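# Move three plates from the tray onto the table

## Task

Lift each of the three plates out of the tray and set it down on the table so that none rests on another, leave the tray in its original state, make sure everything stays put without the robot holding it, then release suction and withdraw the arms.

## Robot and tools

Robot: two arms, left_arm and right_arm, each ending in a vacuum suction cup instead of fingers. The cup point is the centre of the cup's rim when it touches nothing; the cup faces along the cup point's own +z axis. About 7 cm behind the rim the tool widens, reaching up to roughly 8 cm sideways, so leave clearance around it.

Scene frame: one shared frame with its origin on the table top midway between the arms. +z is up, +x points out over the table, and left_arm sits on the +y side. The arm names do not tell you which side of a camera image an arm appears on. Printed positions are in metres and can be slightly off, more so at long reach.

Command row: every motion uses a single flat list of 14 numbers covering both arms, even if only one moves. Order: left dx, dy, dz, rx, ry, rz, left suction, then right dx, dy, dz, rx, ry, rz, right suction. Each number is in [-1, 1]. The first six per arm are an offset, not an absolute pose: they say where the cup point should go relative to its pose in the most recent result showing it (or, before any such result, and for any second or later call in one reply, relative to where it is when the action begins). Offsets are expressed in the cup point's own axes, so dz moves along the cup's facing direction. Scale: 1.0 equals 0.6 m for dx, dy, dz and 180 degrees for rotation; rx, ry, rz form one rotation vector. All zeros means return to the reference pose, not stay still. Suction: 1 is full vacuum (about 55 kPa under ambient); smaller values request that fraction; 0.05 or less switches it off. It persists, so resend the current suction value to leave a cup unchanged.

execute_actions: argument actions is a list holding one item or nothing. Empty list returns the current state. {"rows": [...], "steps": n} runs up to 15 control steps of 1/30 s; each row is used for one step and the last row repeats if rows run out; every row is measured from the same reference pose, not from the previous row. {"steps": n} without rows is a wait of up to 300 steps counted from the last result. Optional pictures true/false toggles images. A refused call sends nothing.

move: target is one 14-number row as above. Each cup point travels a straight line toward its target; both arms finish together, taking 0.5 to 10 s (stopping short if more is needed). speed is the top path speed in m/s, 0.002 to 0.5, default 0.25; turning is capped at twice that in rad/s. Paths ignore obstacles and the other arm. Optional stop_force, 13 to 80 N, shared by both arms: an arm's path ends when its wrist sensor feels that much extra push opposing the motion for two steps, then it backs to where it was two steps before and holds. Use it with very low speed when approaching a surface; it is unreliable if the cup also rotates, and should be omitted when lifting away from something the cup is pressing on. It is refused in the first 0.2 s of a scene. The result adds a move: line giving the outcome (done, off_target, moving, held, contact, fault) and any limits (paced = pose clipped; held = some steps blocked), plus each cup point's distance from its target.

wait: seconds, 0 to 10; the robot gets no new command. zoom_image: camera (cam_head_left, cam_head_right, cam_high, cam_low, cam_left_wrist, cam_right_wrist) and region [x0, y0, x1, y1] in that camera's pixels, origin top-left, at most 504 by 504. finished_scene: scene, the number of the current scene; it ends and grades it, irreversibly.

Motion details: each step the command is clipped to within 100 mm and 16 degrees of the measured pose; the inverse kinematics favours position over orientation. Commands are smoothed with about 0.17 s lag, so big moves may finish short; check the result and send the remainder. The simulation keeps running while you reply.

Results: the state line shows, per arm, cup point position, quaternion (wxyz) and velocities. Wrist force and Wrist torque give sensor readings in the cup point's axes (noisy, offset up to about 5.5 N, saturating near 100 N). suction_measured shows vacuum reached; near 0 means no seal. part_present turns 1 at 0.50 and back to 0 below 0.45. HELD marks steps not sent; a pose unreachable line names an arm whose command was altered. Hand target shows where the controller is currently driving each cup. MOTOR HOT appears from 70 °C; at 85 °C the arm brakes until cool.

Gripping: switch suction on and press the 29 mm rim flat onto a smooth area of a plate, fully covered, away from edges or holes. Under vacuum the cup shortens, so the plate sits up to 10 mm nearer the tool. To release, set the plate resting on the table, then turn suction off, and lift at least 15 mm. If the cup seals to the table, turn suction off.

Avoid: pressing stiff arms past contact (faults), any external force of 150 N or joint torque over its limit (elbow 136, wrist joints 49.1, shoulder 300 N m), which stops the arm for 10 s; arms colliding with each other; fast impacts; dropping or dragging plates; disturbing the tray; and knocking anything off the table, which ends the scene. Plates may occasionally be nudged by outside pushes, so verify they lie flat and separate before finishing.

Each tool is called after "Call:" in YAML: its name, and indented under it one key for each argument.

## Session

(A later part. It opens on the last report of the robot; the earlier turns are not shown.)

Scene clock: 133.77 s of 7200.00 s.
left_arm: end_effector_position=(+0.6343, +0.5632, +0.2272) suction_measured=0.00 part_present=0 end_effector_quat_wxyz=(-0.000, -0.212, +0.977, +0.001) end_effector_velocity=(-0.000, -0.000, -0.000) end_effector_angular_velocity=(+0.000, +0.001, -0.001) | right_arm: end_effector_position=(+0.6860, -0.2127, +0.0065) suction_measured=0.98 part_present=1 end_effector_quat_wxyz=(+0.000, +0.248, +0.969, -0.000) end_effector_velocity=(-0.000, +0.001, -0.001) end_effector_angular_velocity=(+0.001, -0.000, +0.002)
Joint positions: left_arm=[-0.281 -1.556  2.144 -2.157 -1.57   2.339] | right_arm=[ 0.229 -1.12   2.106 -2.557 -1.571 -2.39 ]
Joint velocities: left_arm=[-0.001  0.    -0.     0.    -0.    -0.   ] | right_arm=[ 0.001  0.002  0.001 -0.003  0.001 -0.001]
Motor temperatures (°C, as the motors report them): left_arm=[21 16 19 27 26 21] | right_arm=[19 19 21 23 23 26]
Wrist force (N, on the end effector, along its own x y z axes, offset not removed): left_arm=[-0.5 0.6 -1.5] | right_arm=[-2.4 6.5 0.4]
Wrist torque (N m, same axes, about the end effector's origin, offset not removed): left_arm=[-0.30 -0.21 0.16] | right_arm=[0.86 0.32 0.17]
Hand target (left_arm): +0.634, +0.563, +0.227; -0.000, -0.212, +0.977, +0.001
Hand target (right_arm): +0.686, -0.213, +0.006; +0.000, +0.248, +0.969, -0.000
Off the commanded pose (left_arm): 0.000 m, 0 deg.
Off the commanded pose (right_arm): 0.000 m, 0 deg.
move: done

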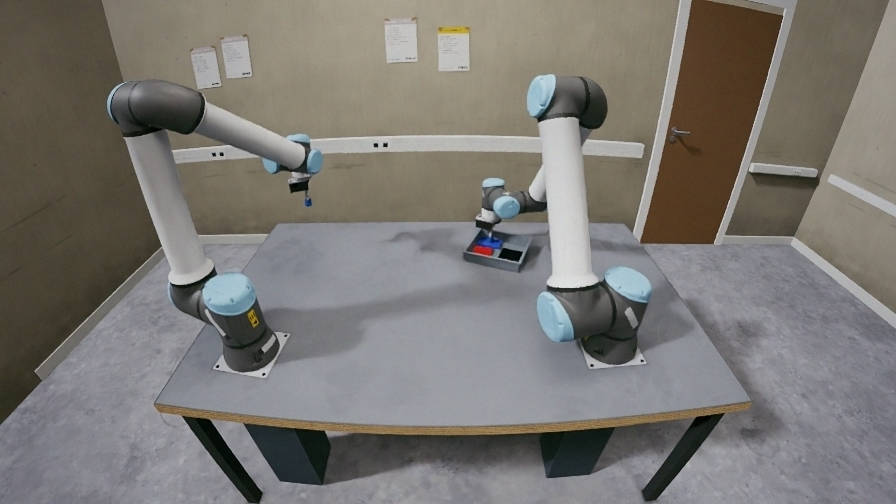

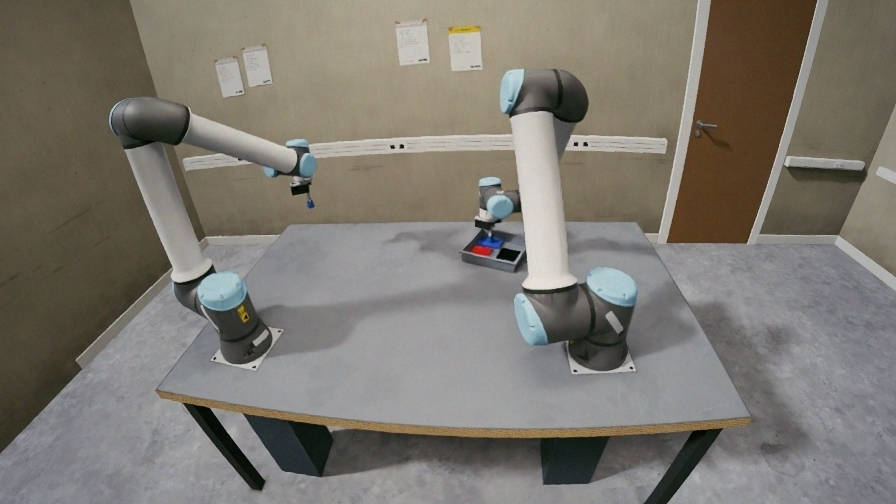

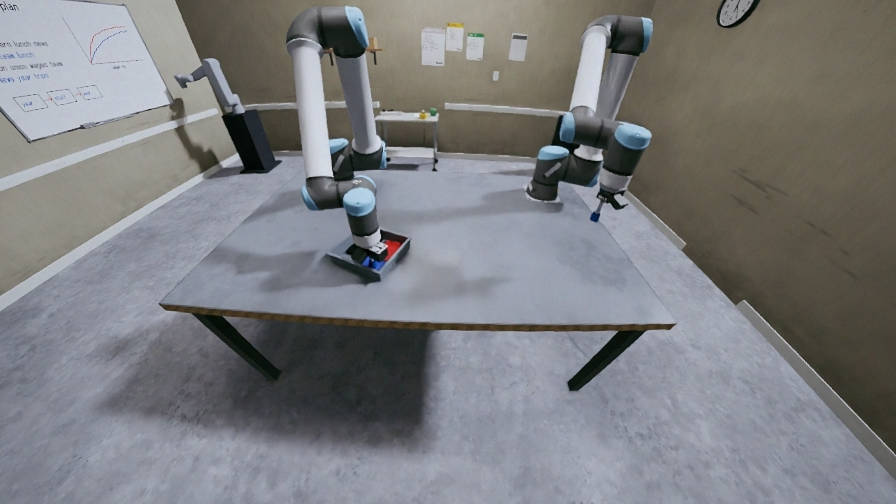

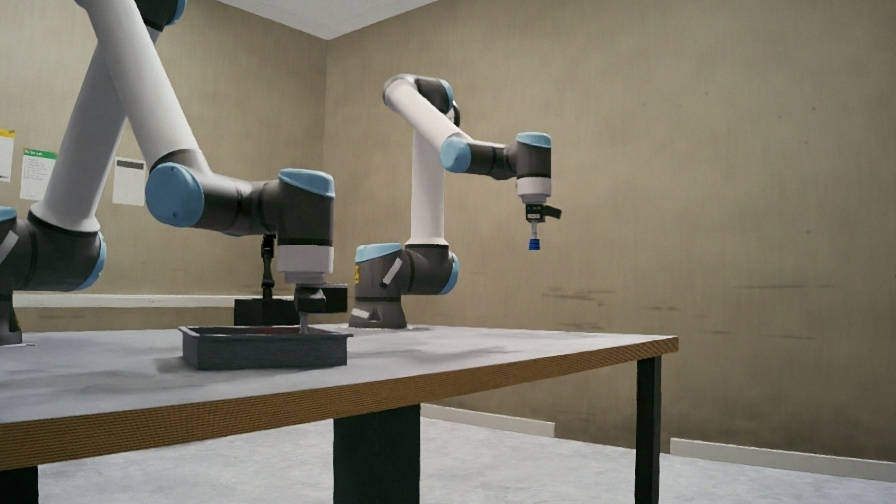

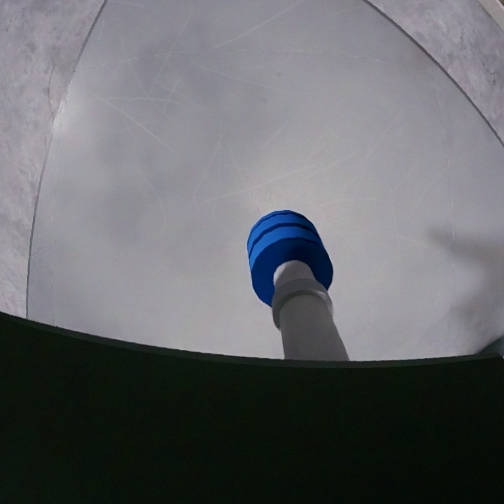

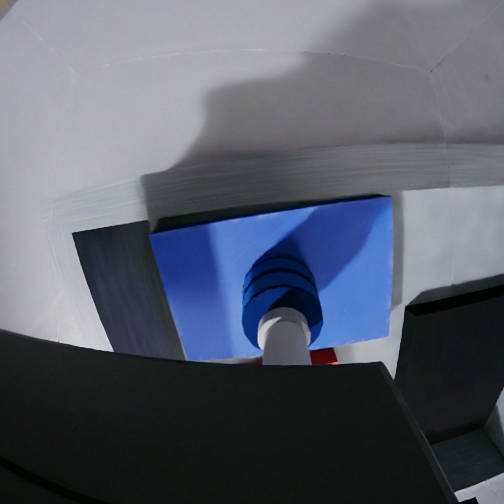

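Call:
move:
  target: [0,0,0,0,0,0,0, 0,0,-0.14,0,0,0,1]
  speed: 0.08

Scene clock: 139.40 s of 7200.00 s.
left_arm: end_effector_position=(+0.6343, +0.5632, +0.2272) suction_measured=0.00 part_present=0 end_effector_quat_wxyz=(-0.000, -0.212, +0.977, +0.001) end_effector_velocity=(+0.000, +0.000, +0.000) end_effector_angular_velocity=(+0.000, -0.001, +0.001) | right_arm: end_effector_position=(+0.6859, -0.2127, +0.0903) suction_measured=0.99 part_present=1 end_effector_quat_wxyz=(+0.000, +0.248, +0.969, -0.000) end_effector_velocity=(+0.000, +0.000, +0.003) end_effector_angular_velocity=(+0.001, -0.001, -0.001)
Joint positions: left_arm=[-0.281 -1.556  2.144 -2.157 -1.57   2.339] | right_arm=[ 0.229 -1.244  2.074 -2.4   -1.571 -2.39 ]
Joint velocities: left_arm=[ 0.    -0.     0.    -0.001  0.001 -0.   ] | right_arm=[-0.    -0.004 -0.001  0.004  0.001  0.   ]
Motor temperatures (°C, as the motors report them): left_arm=[21 16 19 27 26 21] | right_arm=[19 19 21 23 23 26]
Wrist force (N, on the end effector, along its own x y z axes, offset not removed): left_arm=[-0.6 1.6 -2.3] | right_arm=[-1.8 1.2 6.7]
Wrist torque (N m, same axes, about the end effector's origin, offset not removed): left_arm=[-0.09 -0.10 0.13] | right_arm=[-0.02 0.15 0.15]
Hand target (left_arm): +0.634, +0.563, +0.227; -0.000, -0.212, +0.977, +0.001
Hand target (right_arm): +0.686, -0.213, +0.091; +0.000, +0.248, +0.969, -0.000
Off the commanded pose (left_arm): 0.000 m, 0 deg.
Off the commanded pose (right_arm): 0.000 m, 0 deg.
move: done

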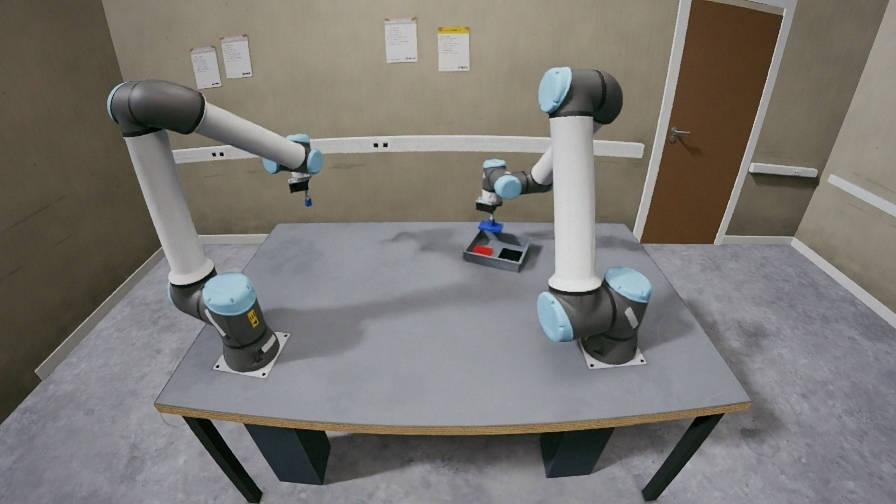

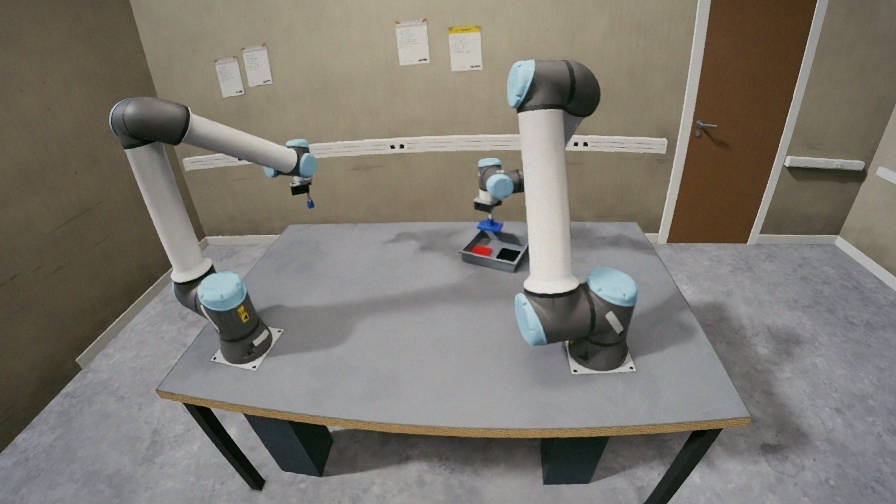

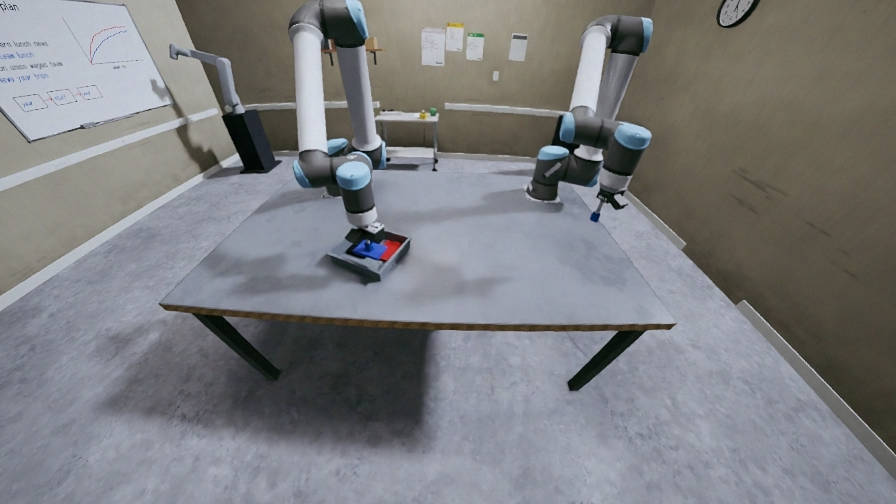

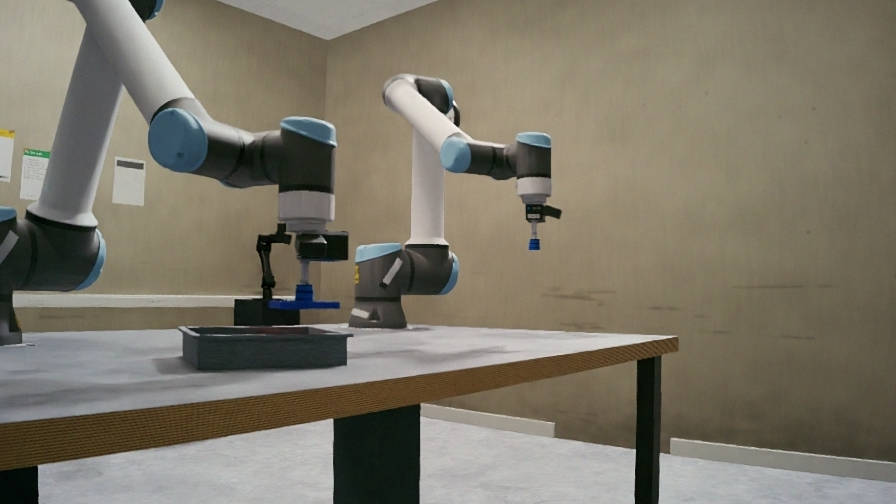

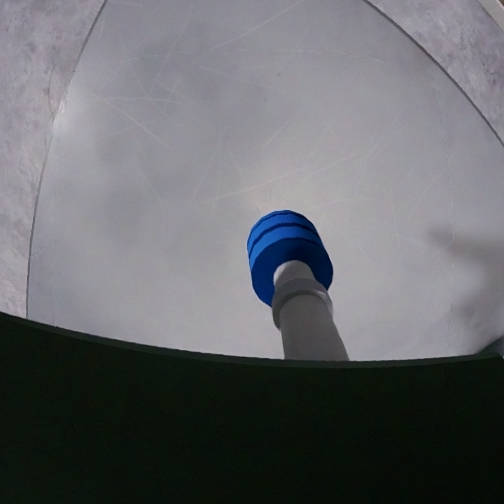

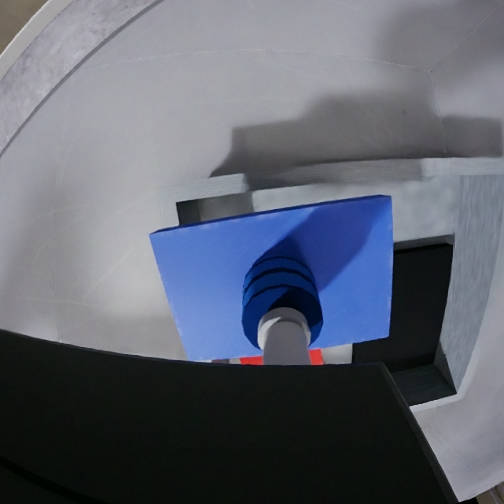

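Call:
move:
  target: [0,0,0,0,0,0,0, 0.089,0.273,0.03,0,0,0,1]
  speed: 0.15

Call:
move:
  target: [0,0,0,0,0,0,0, 0,0,0.095,0,0,0,1]
  speed: 0.08

Scene clock: 153.93 s of 7200.00 s.
left_arm: end_effector_position=(+0.6343, +0.5632, +0.2272) suction_measured=0.00 part_present=0 end_effector_quat_wxyz=(-0.000, -0.212, +0.977, +0.001) end_effector_velocity=(-0.001, +0.001, -0.001) end_effector_angular_velocity=(+0.001, +0.003, +0.000) | right_arm: end_effector_position=(+0.7180, -0.0436, +0.0724) suction_measured=0.98 part_present=1 end_effector_quat_wxyz=(+0.000, +0.248, +0.969, -0.000) end_effector_velocity=(+0.001, +0.003, +0.000) end_effector_angular_velocity=(+0.001, -0.000, +0.003)
Joint positions: left_arm=[-0.281 -1.556  2.144 -2.157 -1.57   2.339] | right_arm=[ 0.423 -1.072  1.84  -2.339 -1.571 -2.196]
Joint velocities: left_arm=[ 0.     0.001  0.001  0.002 -0.     0.   ] | right_arm=[ 0.002  0.002 -0.004  0.     0.001 -0.   ]
Motor temperatures (°C, as the motors report them): left_arm=[21 16 19 27 26 21] | right_arm=[19 19 21 23 23 26]
Wrist force (N, on the end effector, along its own x y z axes, offset not removed): left_arm=[0.4 2.1 -2.5] | right_arm=[-0.6 -1.6 4.6]
Wrist torque (N m, same axes, about the end effector's origin, offset not removed): left_arm=[-0.10 -0.35 0.14] | right_arm=[-0.35 0.26 -0.11]
Hand target (left_arm): +0.634, +0.563, +0.227; -0.000, -0.212, +0.977, +0.001
Hand target (right_arm): +0.718, -0.043, +0.072; +0.000, +0.248, +0.969, -0.000
Off the commanded pose (left_arm): 0.000 m, 0 deg.
Off the commanded pose (right_arm): 0.000 m, 0 deg.
move: done

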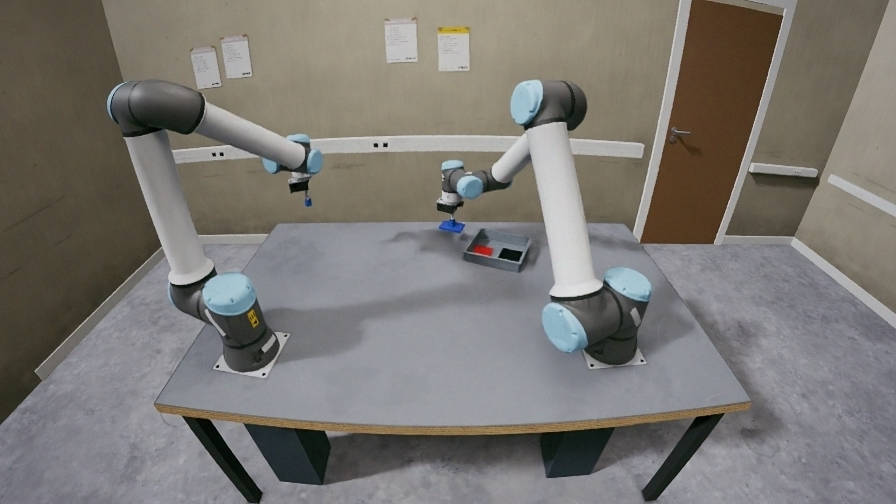

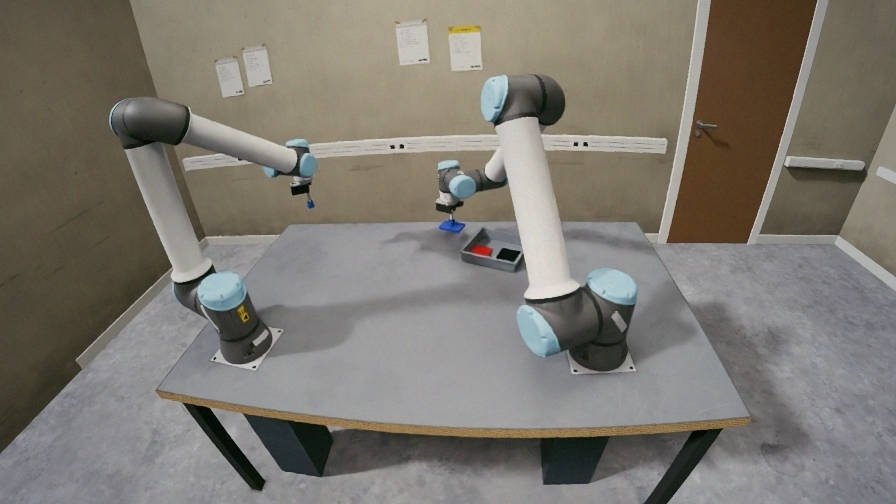

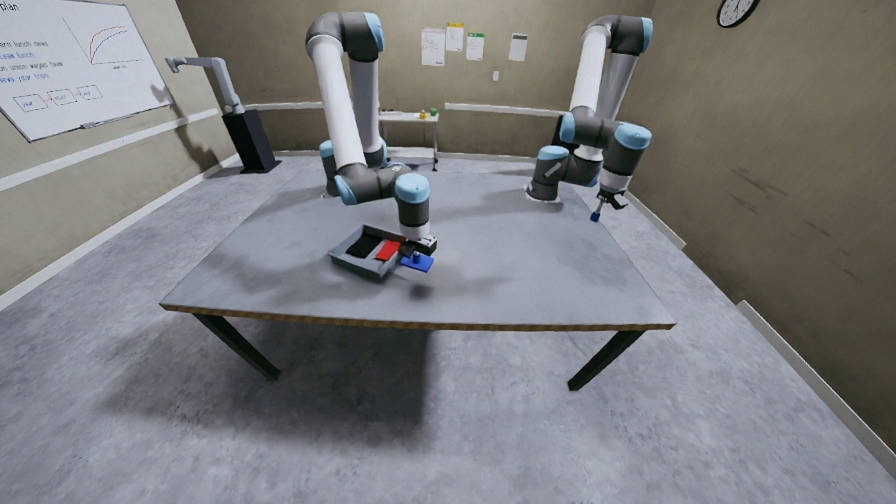

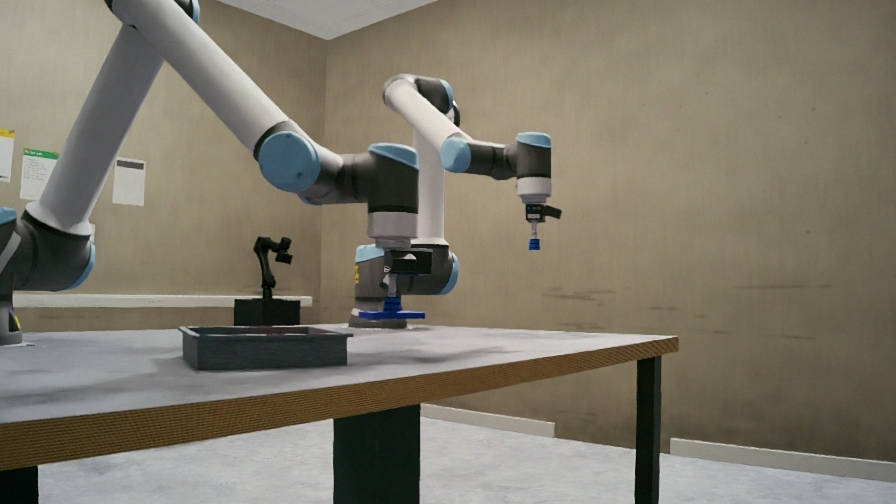

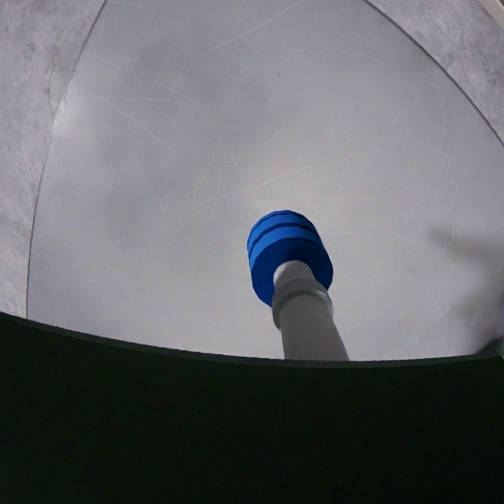

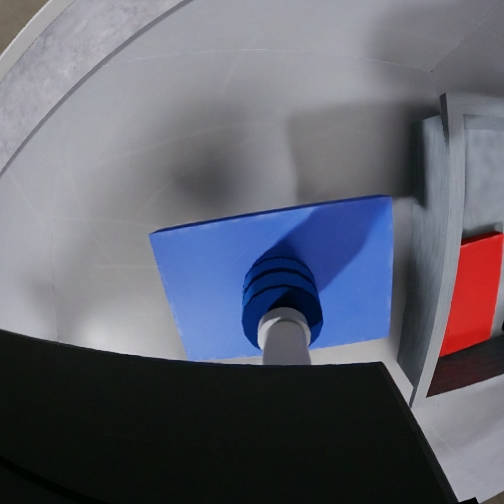

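Scene clock: 155.07 s of 7200.00 s.
left_arm: end_effector_position=(+0.6343, +0.5632, +0.2272) suction_measured=0.00 part_present=0 end_effector_quat_wxyz=(-0.000, -0.212, +0.977, +0.001) end_effector_velocity=(+0.001, +0.000, +0.001) end_effector_angular_velocity=(-0.000, -0.002, +0.000) | right_arm: end_effector_position=(+0.7180, -0.0436, +0.0156) suction_measured=1.00 part_present=1 end_effector_quat_wxyz=(+0.000, +0.248, +0.969, -0.000) end_effector_velocity=(+0.001, +0.000, -0.002) end_effector_angular_velocity=(+0.002, -0.002, -0.000)
Joint positions: left_arm=[-0.281 -1.556  2.144 -2.157 -1.57   2.339] | right_arm=[ 0.423 -1.002  1.859 -2.428 -1.571 -2.195]
Joint velocities: left_arm=[ 0.    -0.001 -0.002  0.     0.001 -0.   ] | right_arm=[-0.     0.003  0.001 -0.006  0.001  0.   ]
Motor temperatures (°C, as the motors report them): left_arm=[21 16 19 27 26 21] | right_arm=[19 19 21 23 23 26]
Wrist force (N, on the end effector, along its own x y z axes, offset not removed): left_arm=[-1.6 1.9 0.9] | right_arm=[-2.9 1.8 10.1]
Wrist torque (N m, same axes, about the end effector's origin, offset not removed): left_arm=[-0.14 -0.04 0.18] | right_arm=[0.23 0.60 -0.08]
Hand target (left_arm): +0.634, +0.563, +0.227; -0.000, -0.212, +0.977, +0.001
Hand target (right_arm): +0.718, -0.044, +0.015; +0.000, +0.248, +0.969, -0.000
Off the commanded pose (left_arm): 0.000 m, 0 deg.
Off the commanded pose (right_arm): 0.000 m, 0 deg.
move: done

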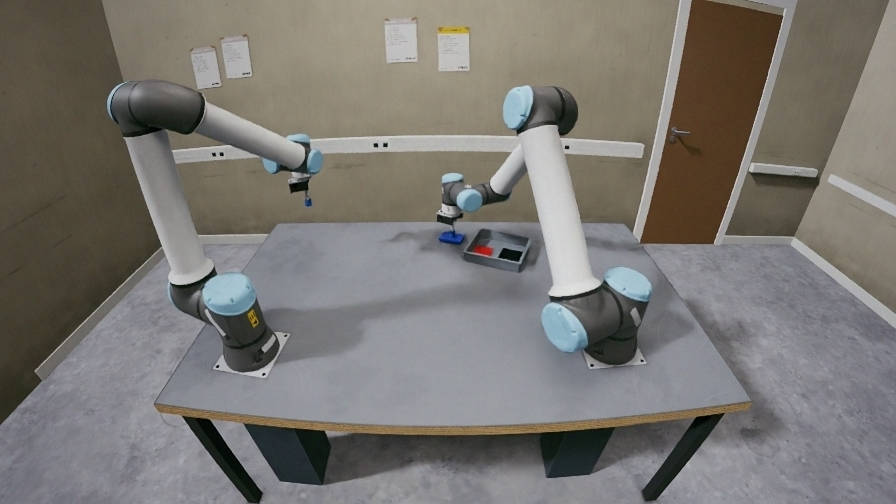

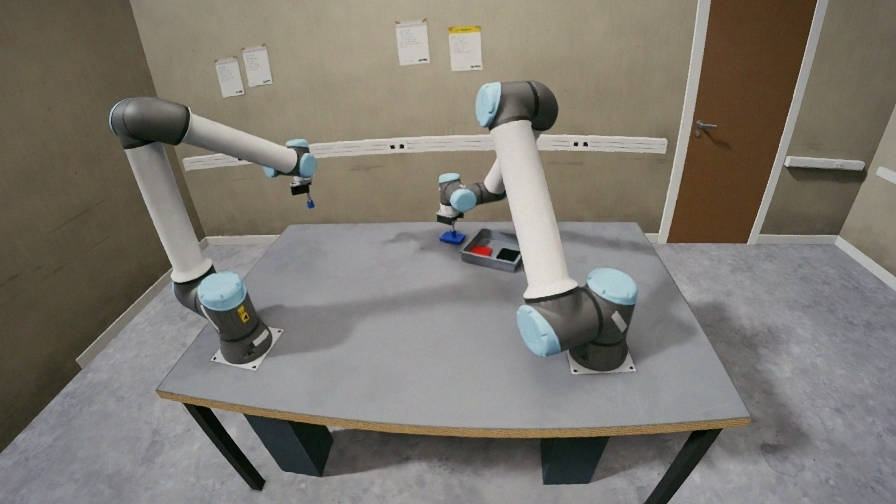

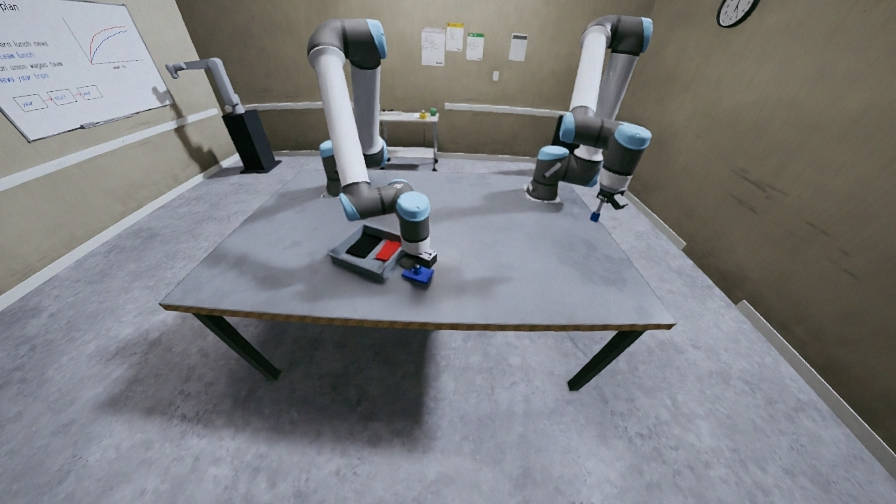

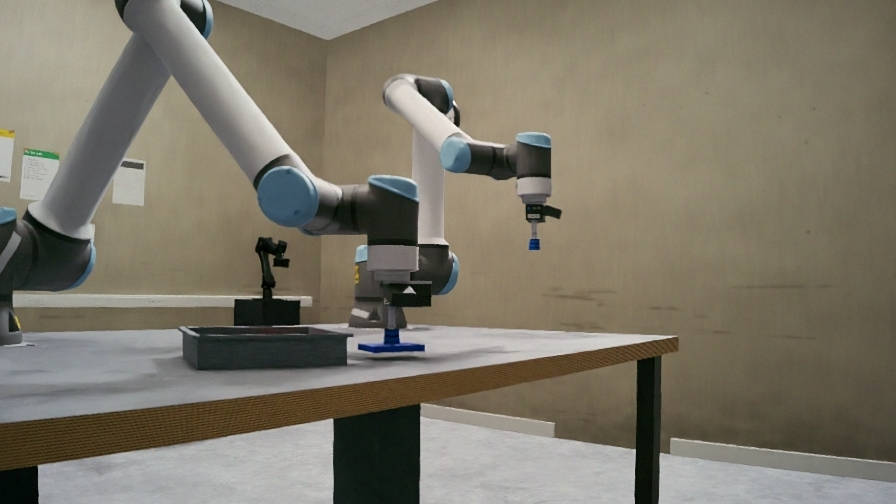

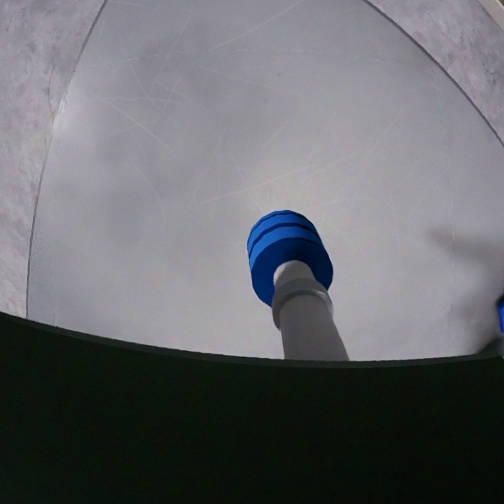

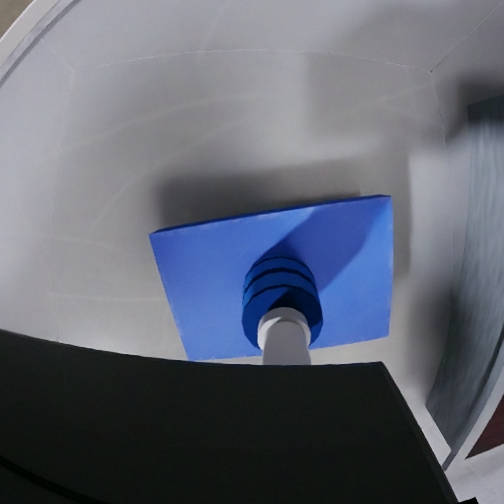

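Call:
move:
  target: [0,0,0,0,0,0,0, 0,0,0.014,0,0,0,1]
  speed: 0.02

Call:
move:
  target: [0,0,0,0,0,0,0, 0,0,0.025,0,0,0,1]
  speed: 0.003
  stop_force: 13

Scene clock: 160.20 s of 7200.00 s.
left_arm: end_effector_position=(+0.6343, +0.5632, +0.2272) suction_measured=0.00 part_present=0 end_effector_quat_wxyz=(-0.000, -0.212, +0.977, +0.001) end_effector_velocity=(+0.000, -0.001, -0.000) end_effector_angular_velocity=(+0.001, +0.000, -0.001) | right_arm: end_effector_position=(+0.7180, -0.0436, +0.0074) suction_measured=0.99 part_present=1 end_effector_quat_wxyz=(+0.000, +0.248, +0.969, -0.000) end_effector_velocity=(+0.001, -0.000, -0.002) end_effector_angular_velocity=(-0.000, +0.000, -0.002)
Joint positions: left_arm=[-0.281 -1.556  2.144 -2.157 -1.57   2.339] | right_arm=[ 0.423 -0.991  1.861 -2.44  -1.571 -2.196]
Joint velocities: left_arm=[-0.001  0.001 -0.001 -0.     0.001 -0.   ] | right_arm=[-0.001  0.003 -0.001 -0.002 -0.     0.002]
Motor temperatures (°C, as the motors report them): left_arm=[21 16 19 27 26 21] | right_arm=[19 19 21 23 23 26]
Wrist force (N, on the end effector, along its own x y z axes, offset not removed): left_arm=[0.3 0.8 0.0] | right_arm=[-4.8 1.4 2.0]
Wrist torque (N m, same axes, about the end effector's origin, offset not removed): left_arm=[-0.28 -0.19 0.19] | right_arm=[-0.01 0.89 0.09]
Hand target (left_arm): +0.634, +0.563, +0.227; -0.000, -0.212, +0.977, +0.001
Hand target (right_arm): +0.718, -0.044, +0.007; +0.000, +0.248, +0.969, -0.000
Off the commanded pose (left_arm): 0.000 m, 0 deg.
Off the commanded pose (right_arm): 0.000 m, 0 deg.
move: done

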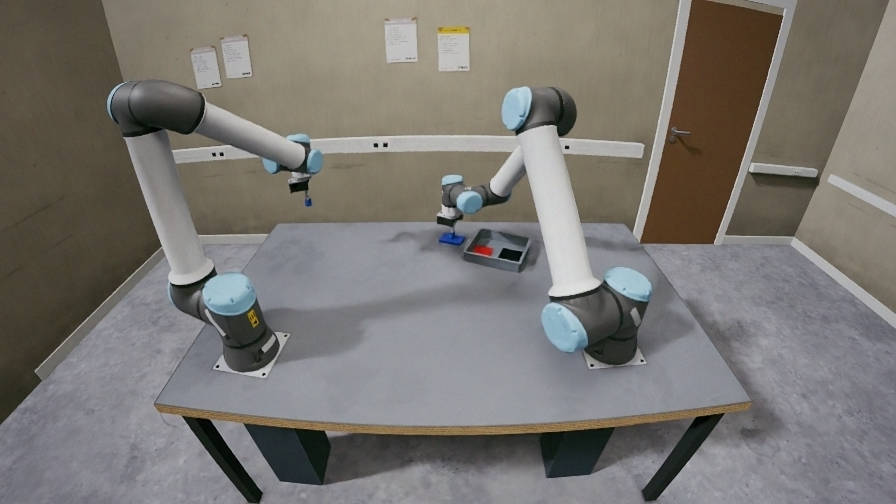

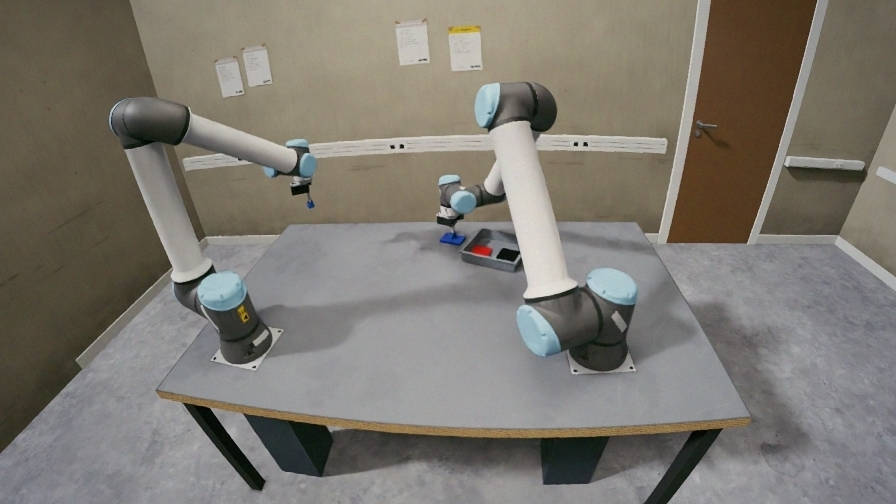

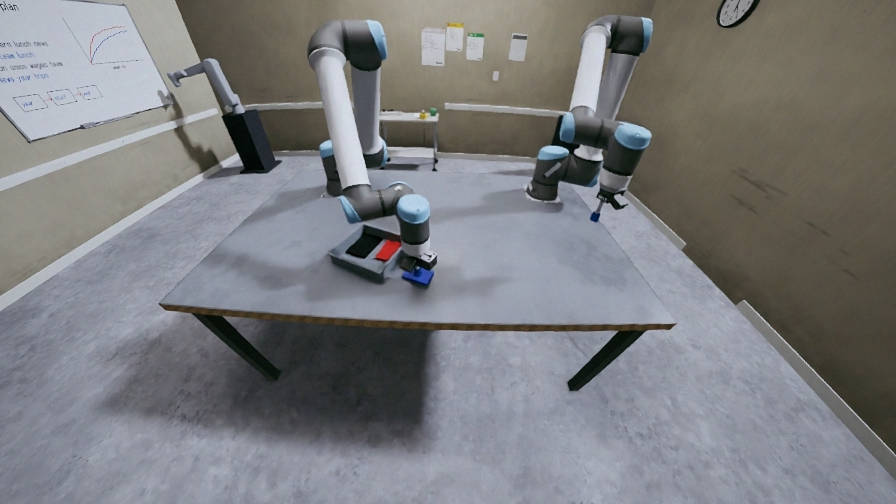

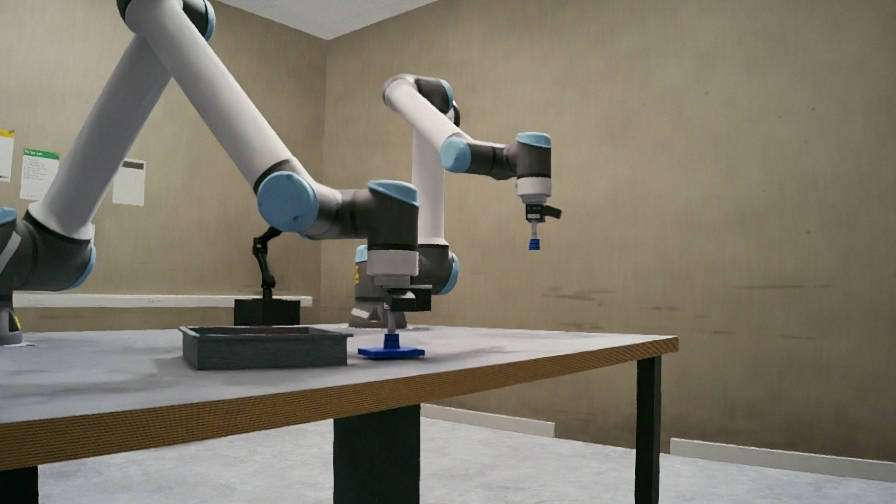

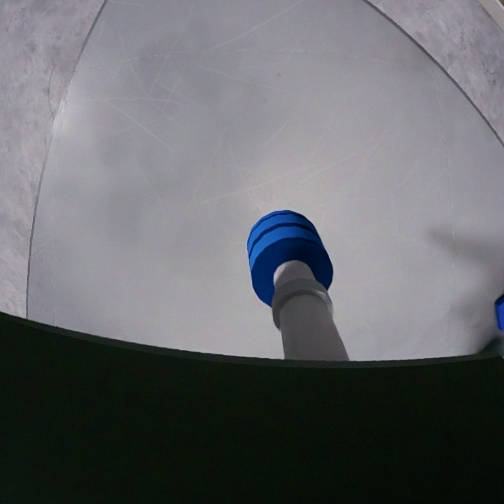

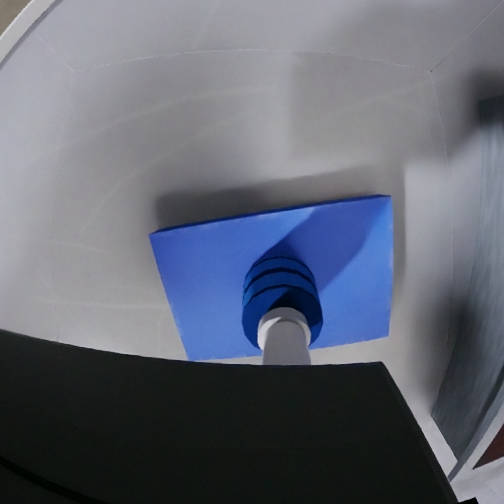

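Scene clock: 162.47 s of 7200.00 s.
left_arm: end_effector_position=(+0.6343, +0.5632, +0.2272) suction_measured=0.00 part_present=0 end_effector_quat_wxyz=(-0.000, -0.212, +0.977, +0.001) end_effector_velocity=(+0.000, +0.000, +0.000) end_effector_angular_velocity=(+0.000, -0.001, -0.000) | right_arm: end_effector_position=(+0.7181, -0.0435, +0.0017) suction_measured=0.98 part_present=1 end_effector_quat_wxyz=(+0.000, +0.248, +0.969, -0.000) end_effector_velocity=(-0.000, +0.000, +0.000) end_effector_angular_velocity=(-0.001, +0.000, +0.000)
Joint positions: left_arm=[-0.281 -1.556  2.144 -2.157 -1.57   2.339] | right_arm=[ 0.423 -0.983  1.862 -2.449 -1.571 -2.196]
Joint velocities: left_arm=[-0.    -0.001 -0.    -0.     0.001  0.   ] | right_arm=[ 0.001 -0.    -0.     0.001 -0.001  0.   ]
Motor temperatures (°C, as the motors report them): left_arm=[21 16 19 27 26 21] | right_arm=[19 19 21 23 23 26]
Wrist force (N, on the end effector, along its own x y z axes, offset not removed): left_arm=[1.3 1.3 -0.1] | right_arm=[-2.0 0.4 -18.8]
Wrist torque (N m, same axes, about the end effector's origin, offset not removed): left_arm=[-0.19 -0.36 0.21] | right_arm=[0.35 0.63 0.05]
Hand target (left_arm): +0.634, +0.563, +0.227; -0.000, -0.212, +0.977, +0.001
Hand target (right_arm): +0.718, -0.044, +0.002; +0.000, +0.248, +0.969, -0.000
Off the commanded pose (left_arm): 0.000 m, 0 deg.
Off the commanded pose (right_arm): 0.009 m, 0 deg.
move: contact (right_arm)

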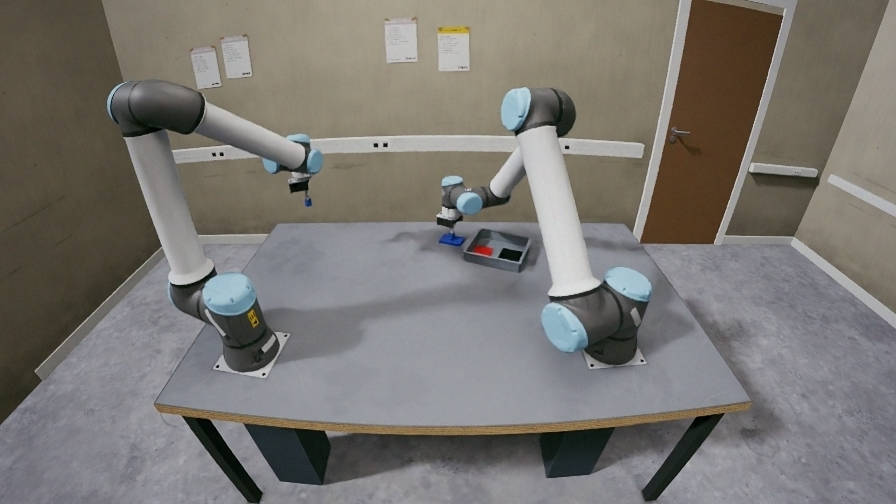

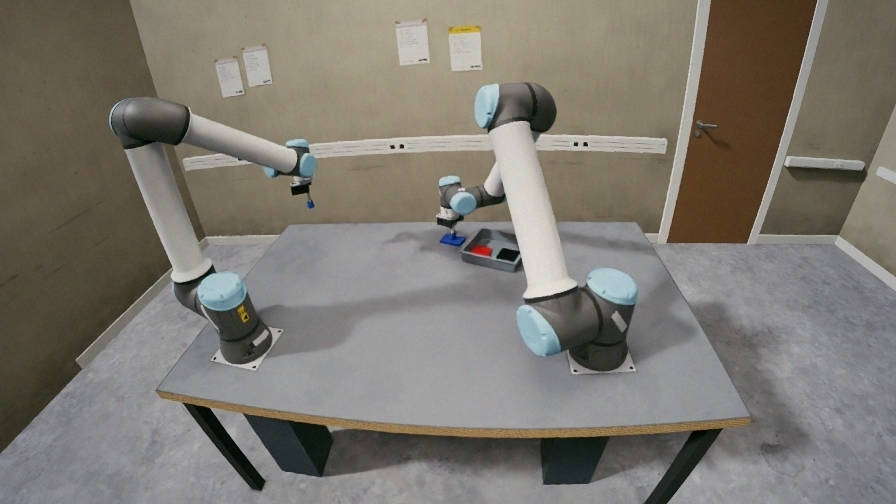

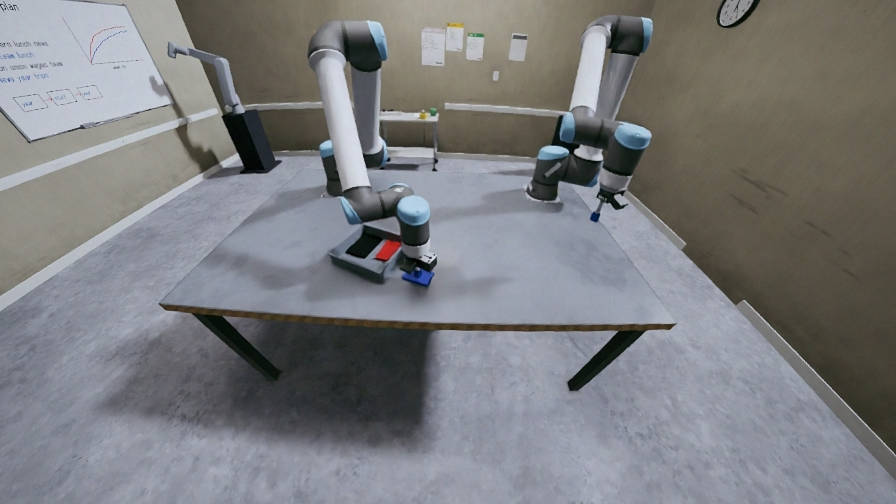

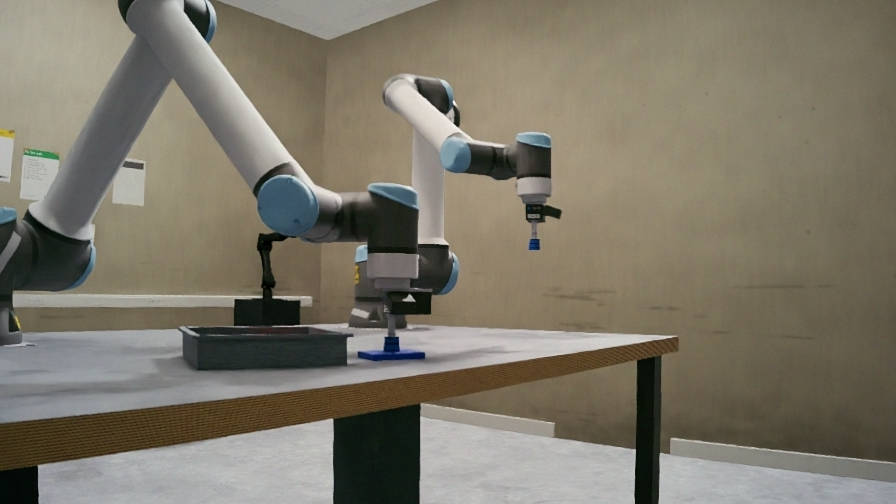

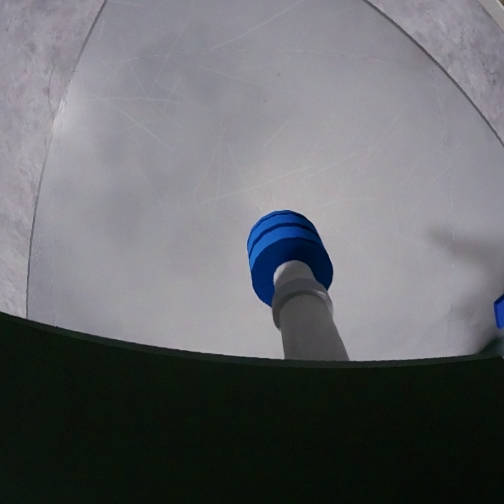

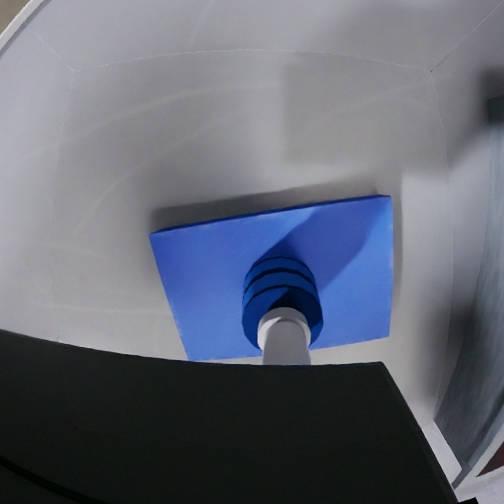

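Call:
execute_actions:
  actions:
    - {"rows": [[0,0,0,0,0,0,0, 0,0,-0.0005,0,0,0,0]], "steps": 15}
  pictures: false

Scene clock: 164.23 s of 7200.00 s.
left_arm: end_effector_position=(+0.6343, +0.5632, +0.2272) suction_measured=0.00 part_present=0 end_effector_quat_wxyz=(-0.000, -0.212, +0.977, +0.001) end_effector_velocity=(+0.001, -0.001, -0.000) end_effector_angular_velocity=(+0.000, -0.001, -0.001) | right_arm: end_effector_position=(+0.7181, -0.0435, +0.0020) suction_measured=0.00 part_present=0 end_effector_quat_wxyz=(+0.000, +0.248, +0.969, -0.000) end_effector_velocity=(+0.000, -0.001, -0.001) end_effector_angular_velocity=(-0.000, +0.001, -0.001)
Joint positions: left_arm=[-0.281 -1.556  2.144 -2.157 -1.57   2.339] | right_arm=[ 0.423 -0.984  1.862 -2.449 -1.571 -2.196]
Joint velocities: left_arm=[-0.001  0.001 -0.001 -0.001  0.001  0.   ] | right_arm=[-0.001  0.001  0.     0.     0.     0.   ]
Motor temperatures (°C, as the motors report them): left_arm=[21 16 19 27 26 21] | right_arm=[19 19 21 23 23 26]
Wrist force (N, on the end effector, along its own x y z axes, offset not removed): left_arm=[-0.1 1.7 -1.7] | right_arm=[-1.9 -0.3 -11.3]
Wrist torque (N m, same axes, about the end effector's origin, offset not removed): left_arm=[-0.06 -0.21 0.14] | right_arm=[0.03 0.51 0.16]
Hand target (left_arm): +0.634, +0.563, +0.227; -0.000, -0.212, +0.977, +0.001
Hand target (right_arm): +0.718, -0.044, +0.002; +0.000, +0.248, +0.969, -0.000
Off the commanded pose (left_arm): 0.000 m, 0 deg.
Off the commanded pose (right_arm): 0.000 m, 0 deg.
Steps of this call (steps 1 to 38: nothing new was sent; steps 39 to 53: all 15 steps of this action). Readings (end_effector_position | what the end effector reports):
39: left_arm (+0.6343, +0.5632, +0.2272) | right_arm (+0.7181, -0.0435, +0.0019) | left_arm suction_measured=0.00 part_present=0 | right_arm suction_measured=0.30 part_present=0
40: left_arm (+0.6343, +0.5632, +0.2272) | right_arm (+0.7181, -0.0435, +0.0019) | left_arm suction_measured=0.00 part_present=0 | right_arm suction_measured=0.00 part_present=0
42: left_arm (+0.6343, +0.5632, +0.2272) | right_arm (+0.7181, -0.0435, +0.0020) | left_arm suction_measured=0.00 part_present=0 | right_arm suction_measured=0.00 part_present=0
46: left_arm (+0.6343, +0.5632, +0.2272) | right_arm (+0.7181, -0.0435, +0.0020) | left_arm suction_measured=0.00 part_present=0 | right_arm suction_measured=0.00 part_present=0
53: the state above


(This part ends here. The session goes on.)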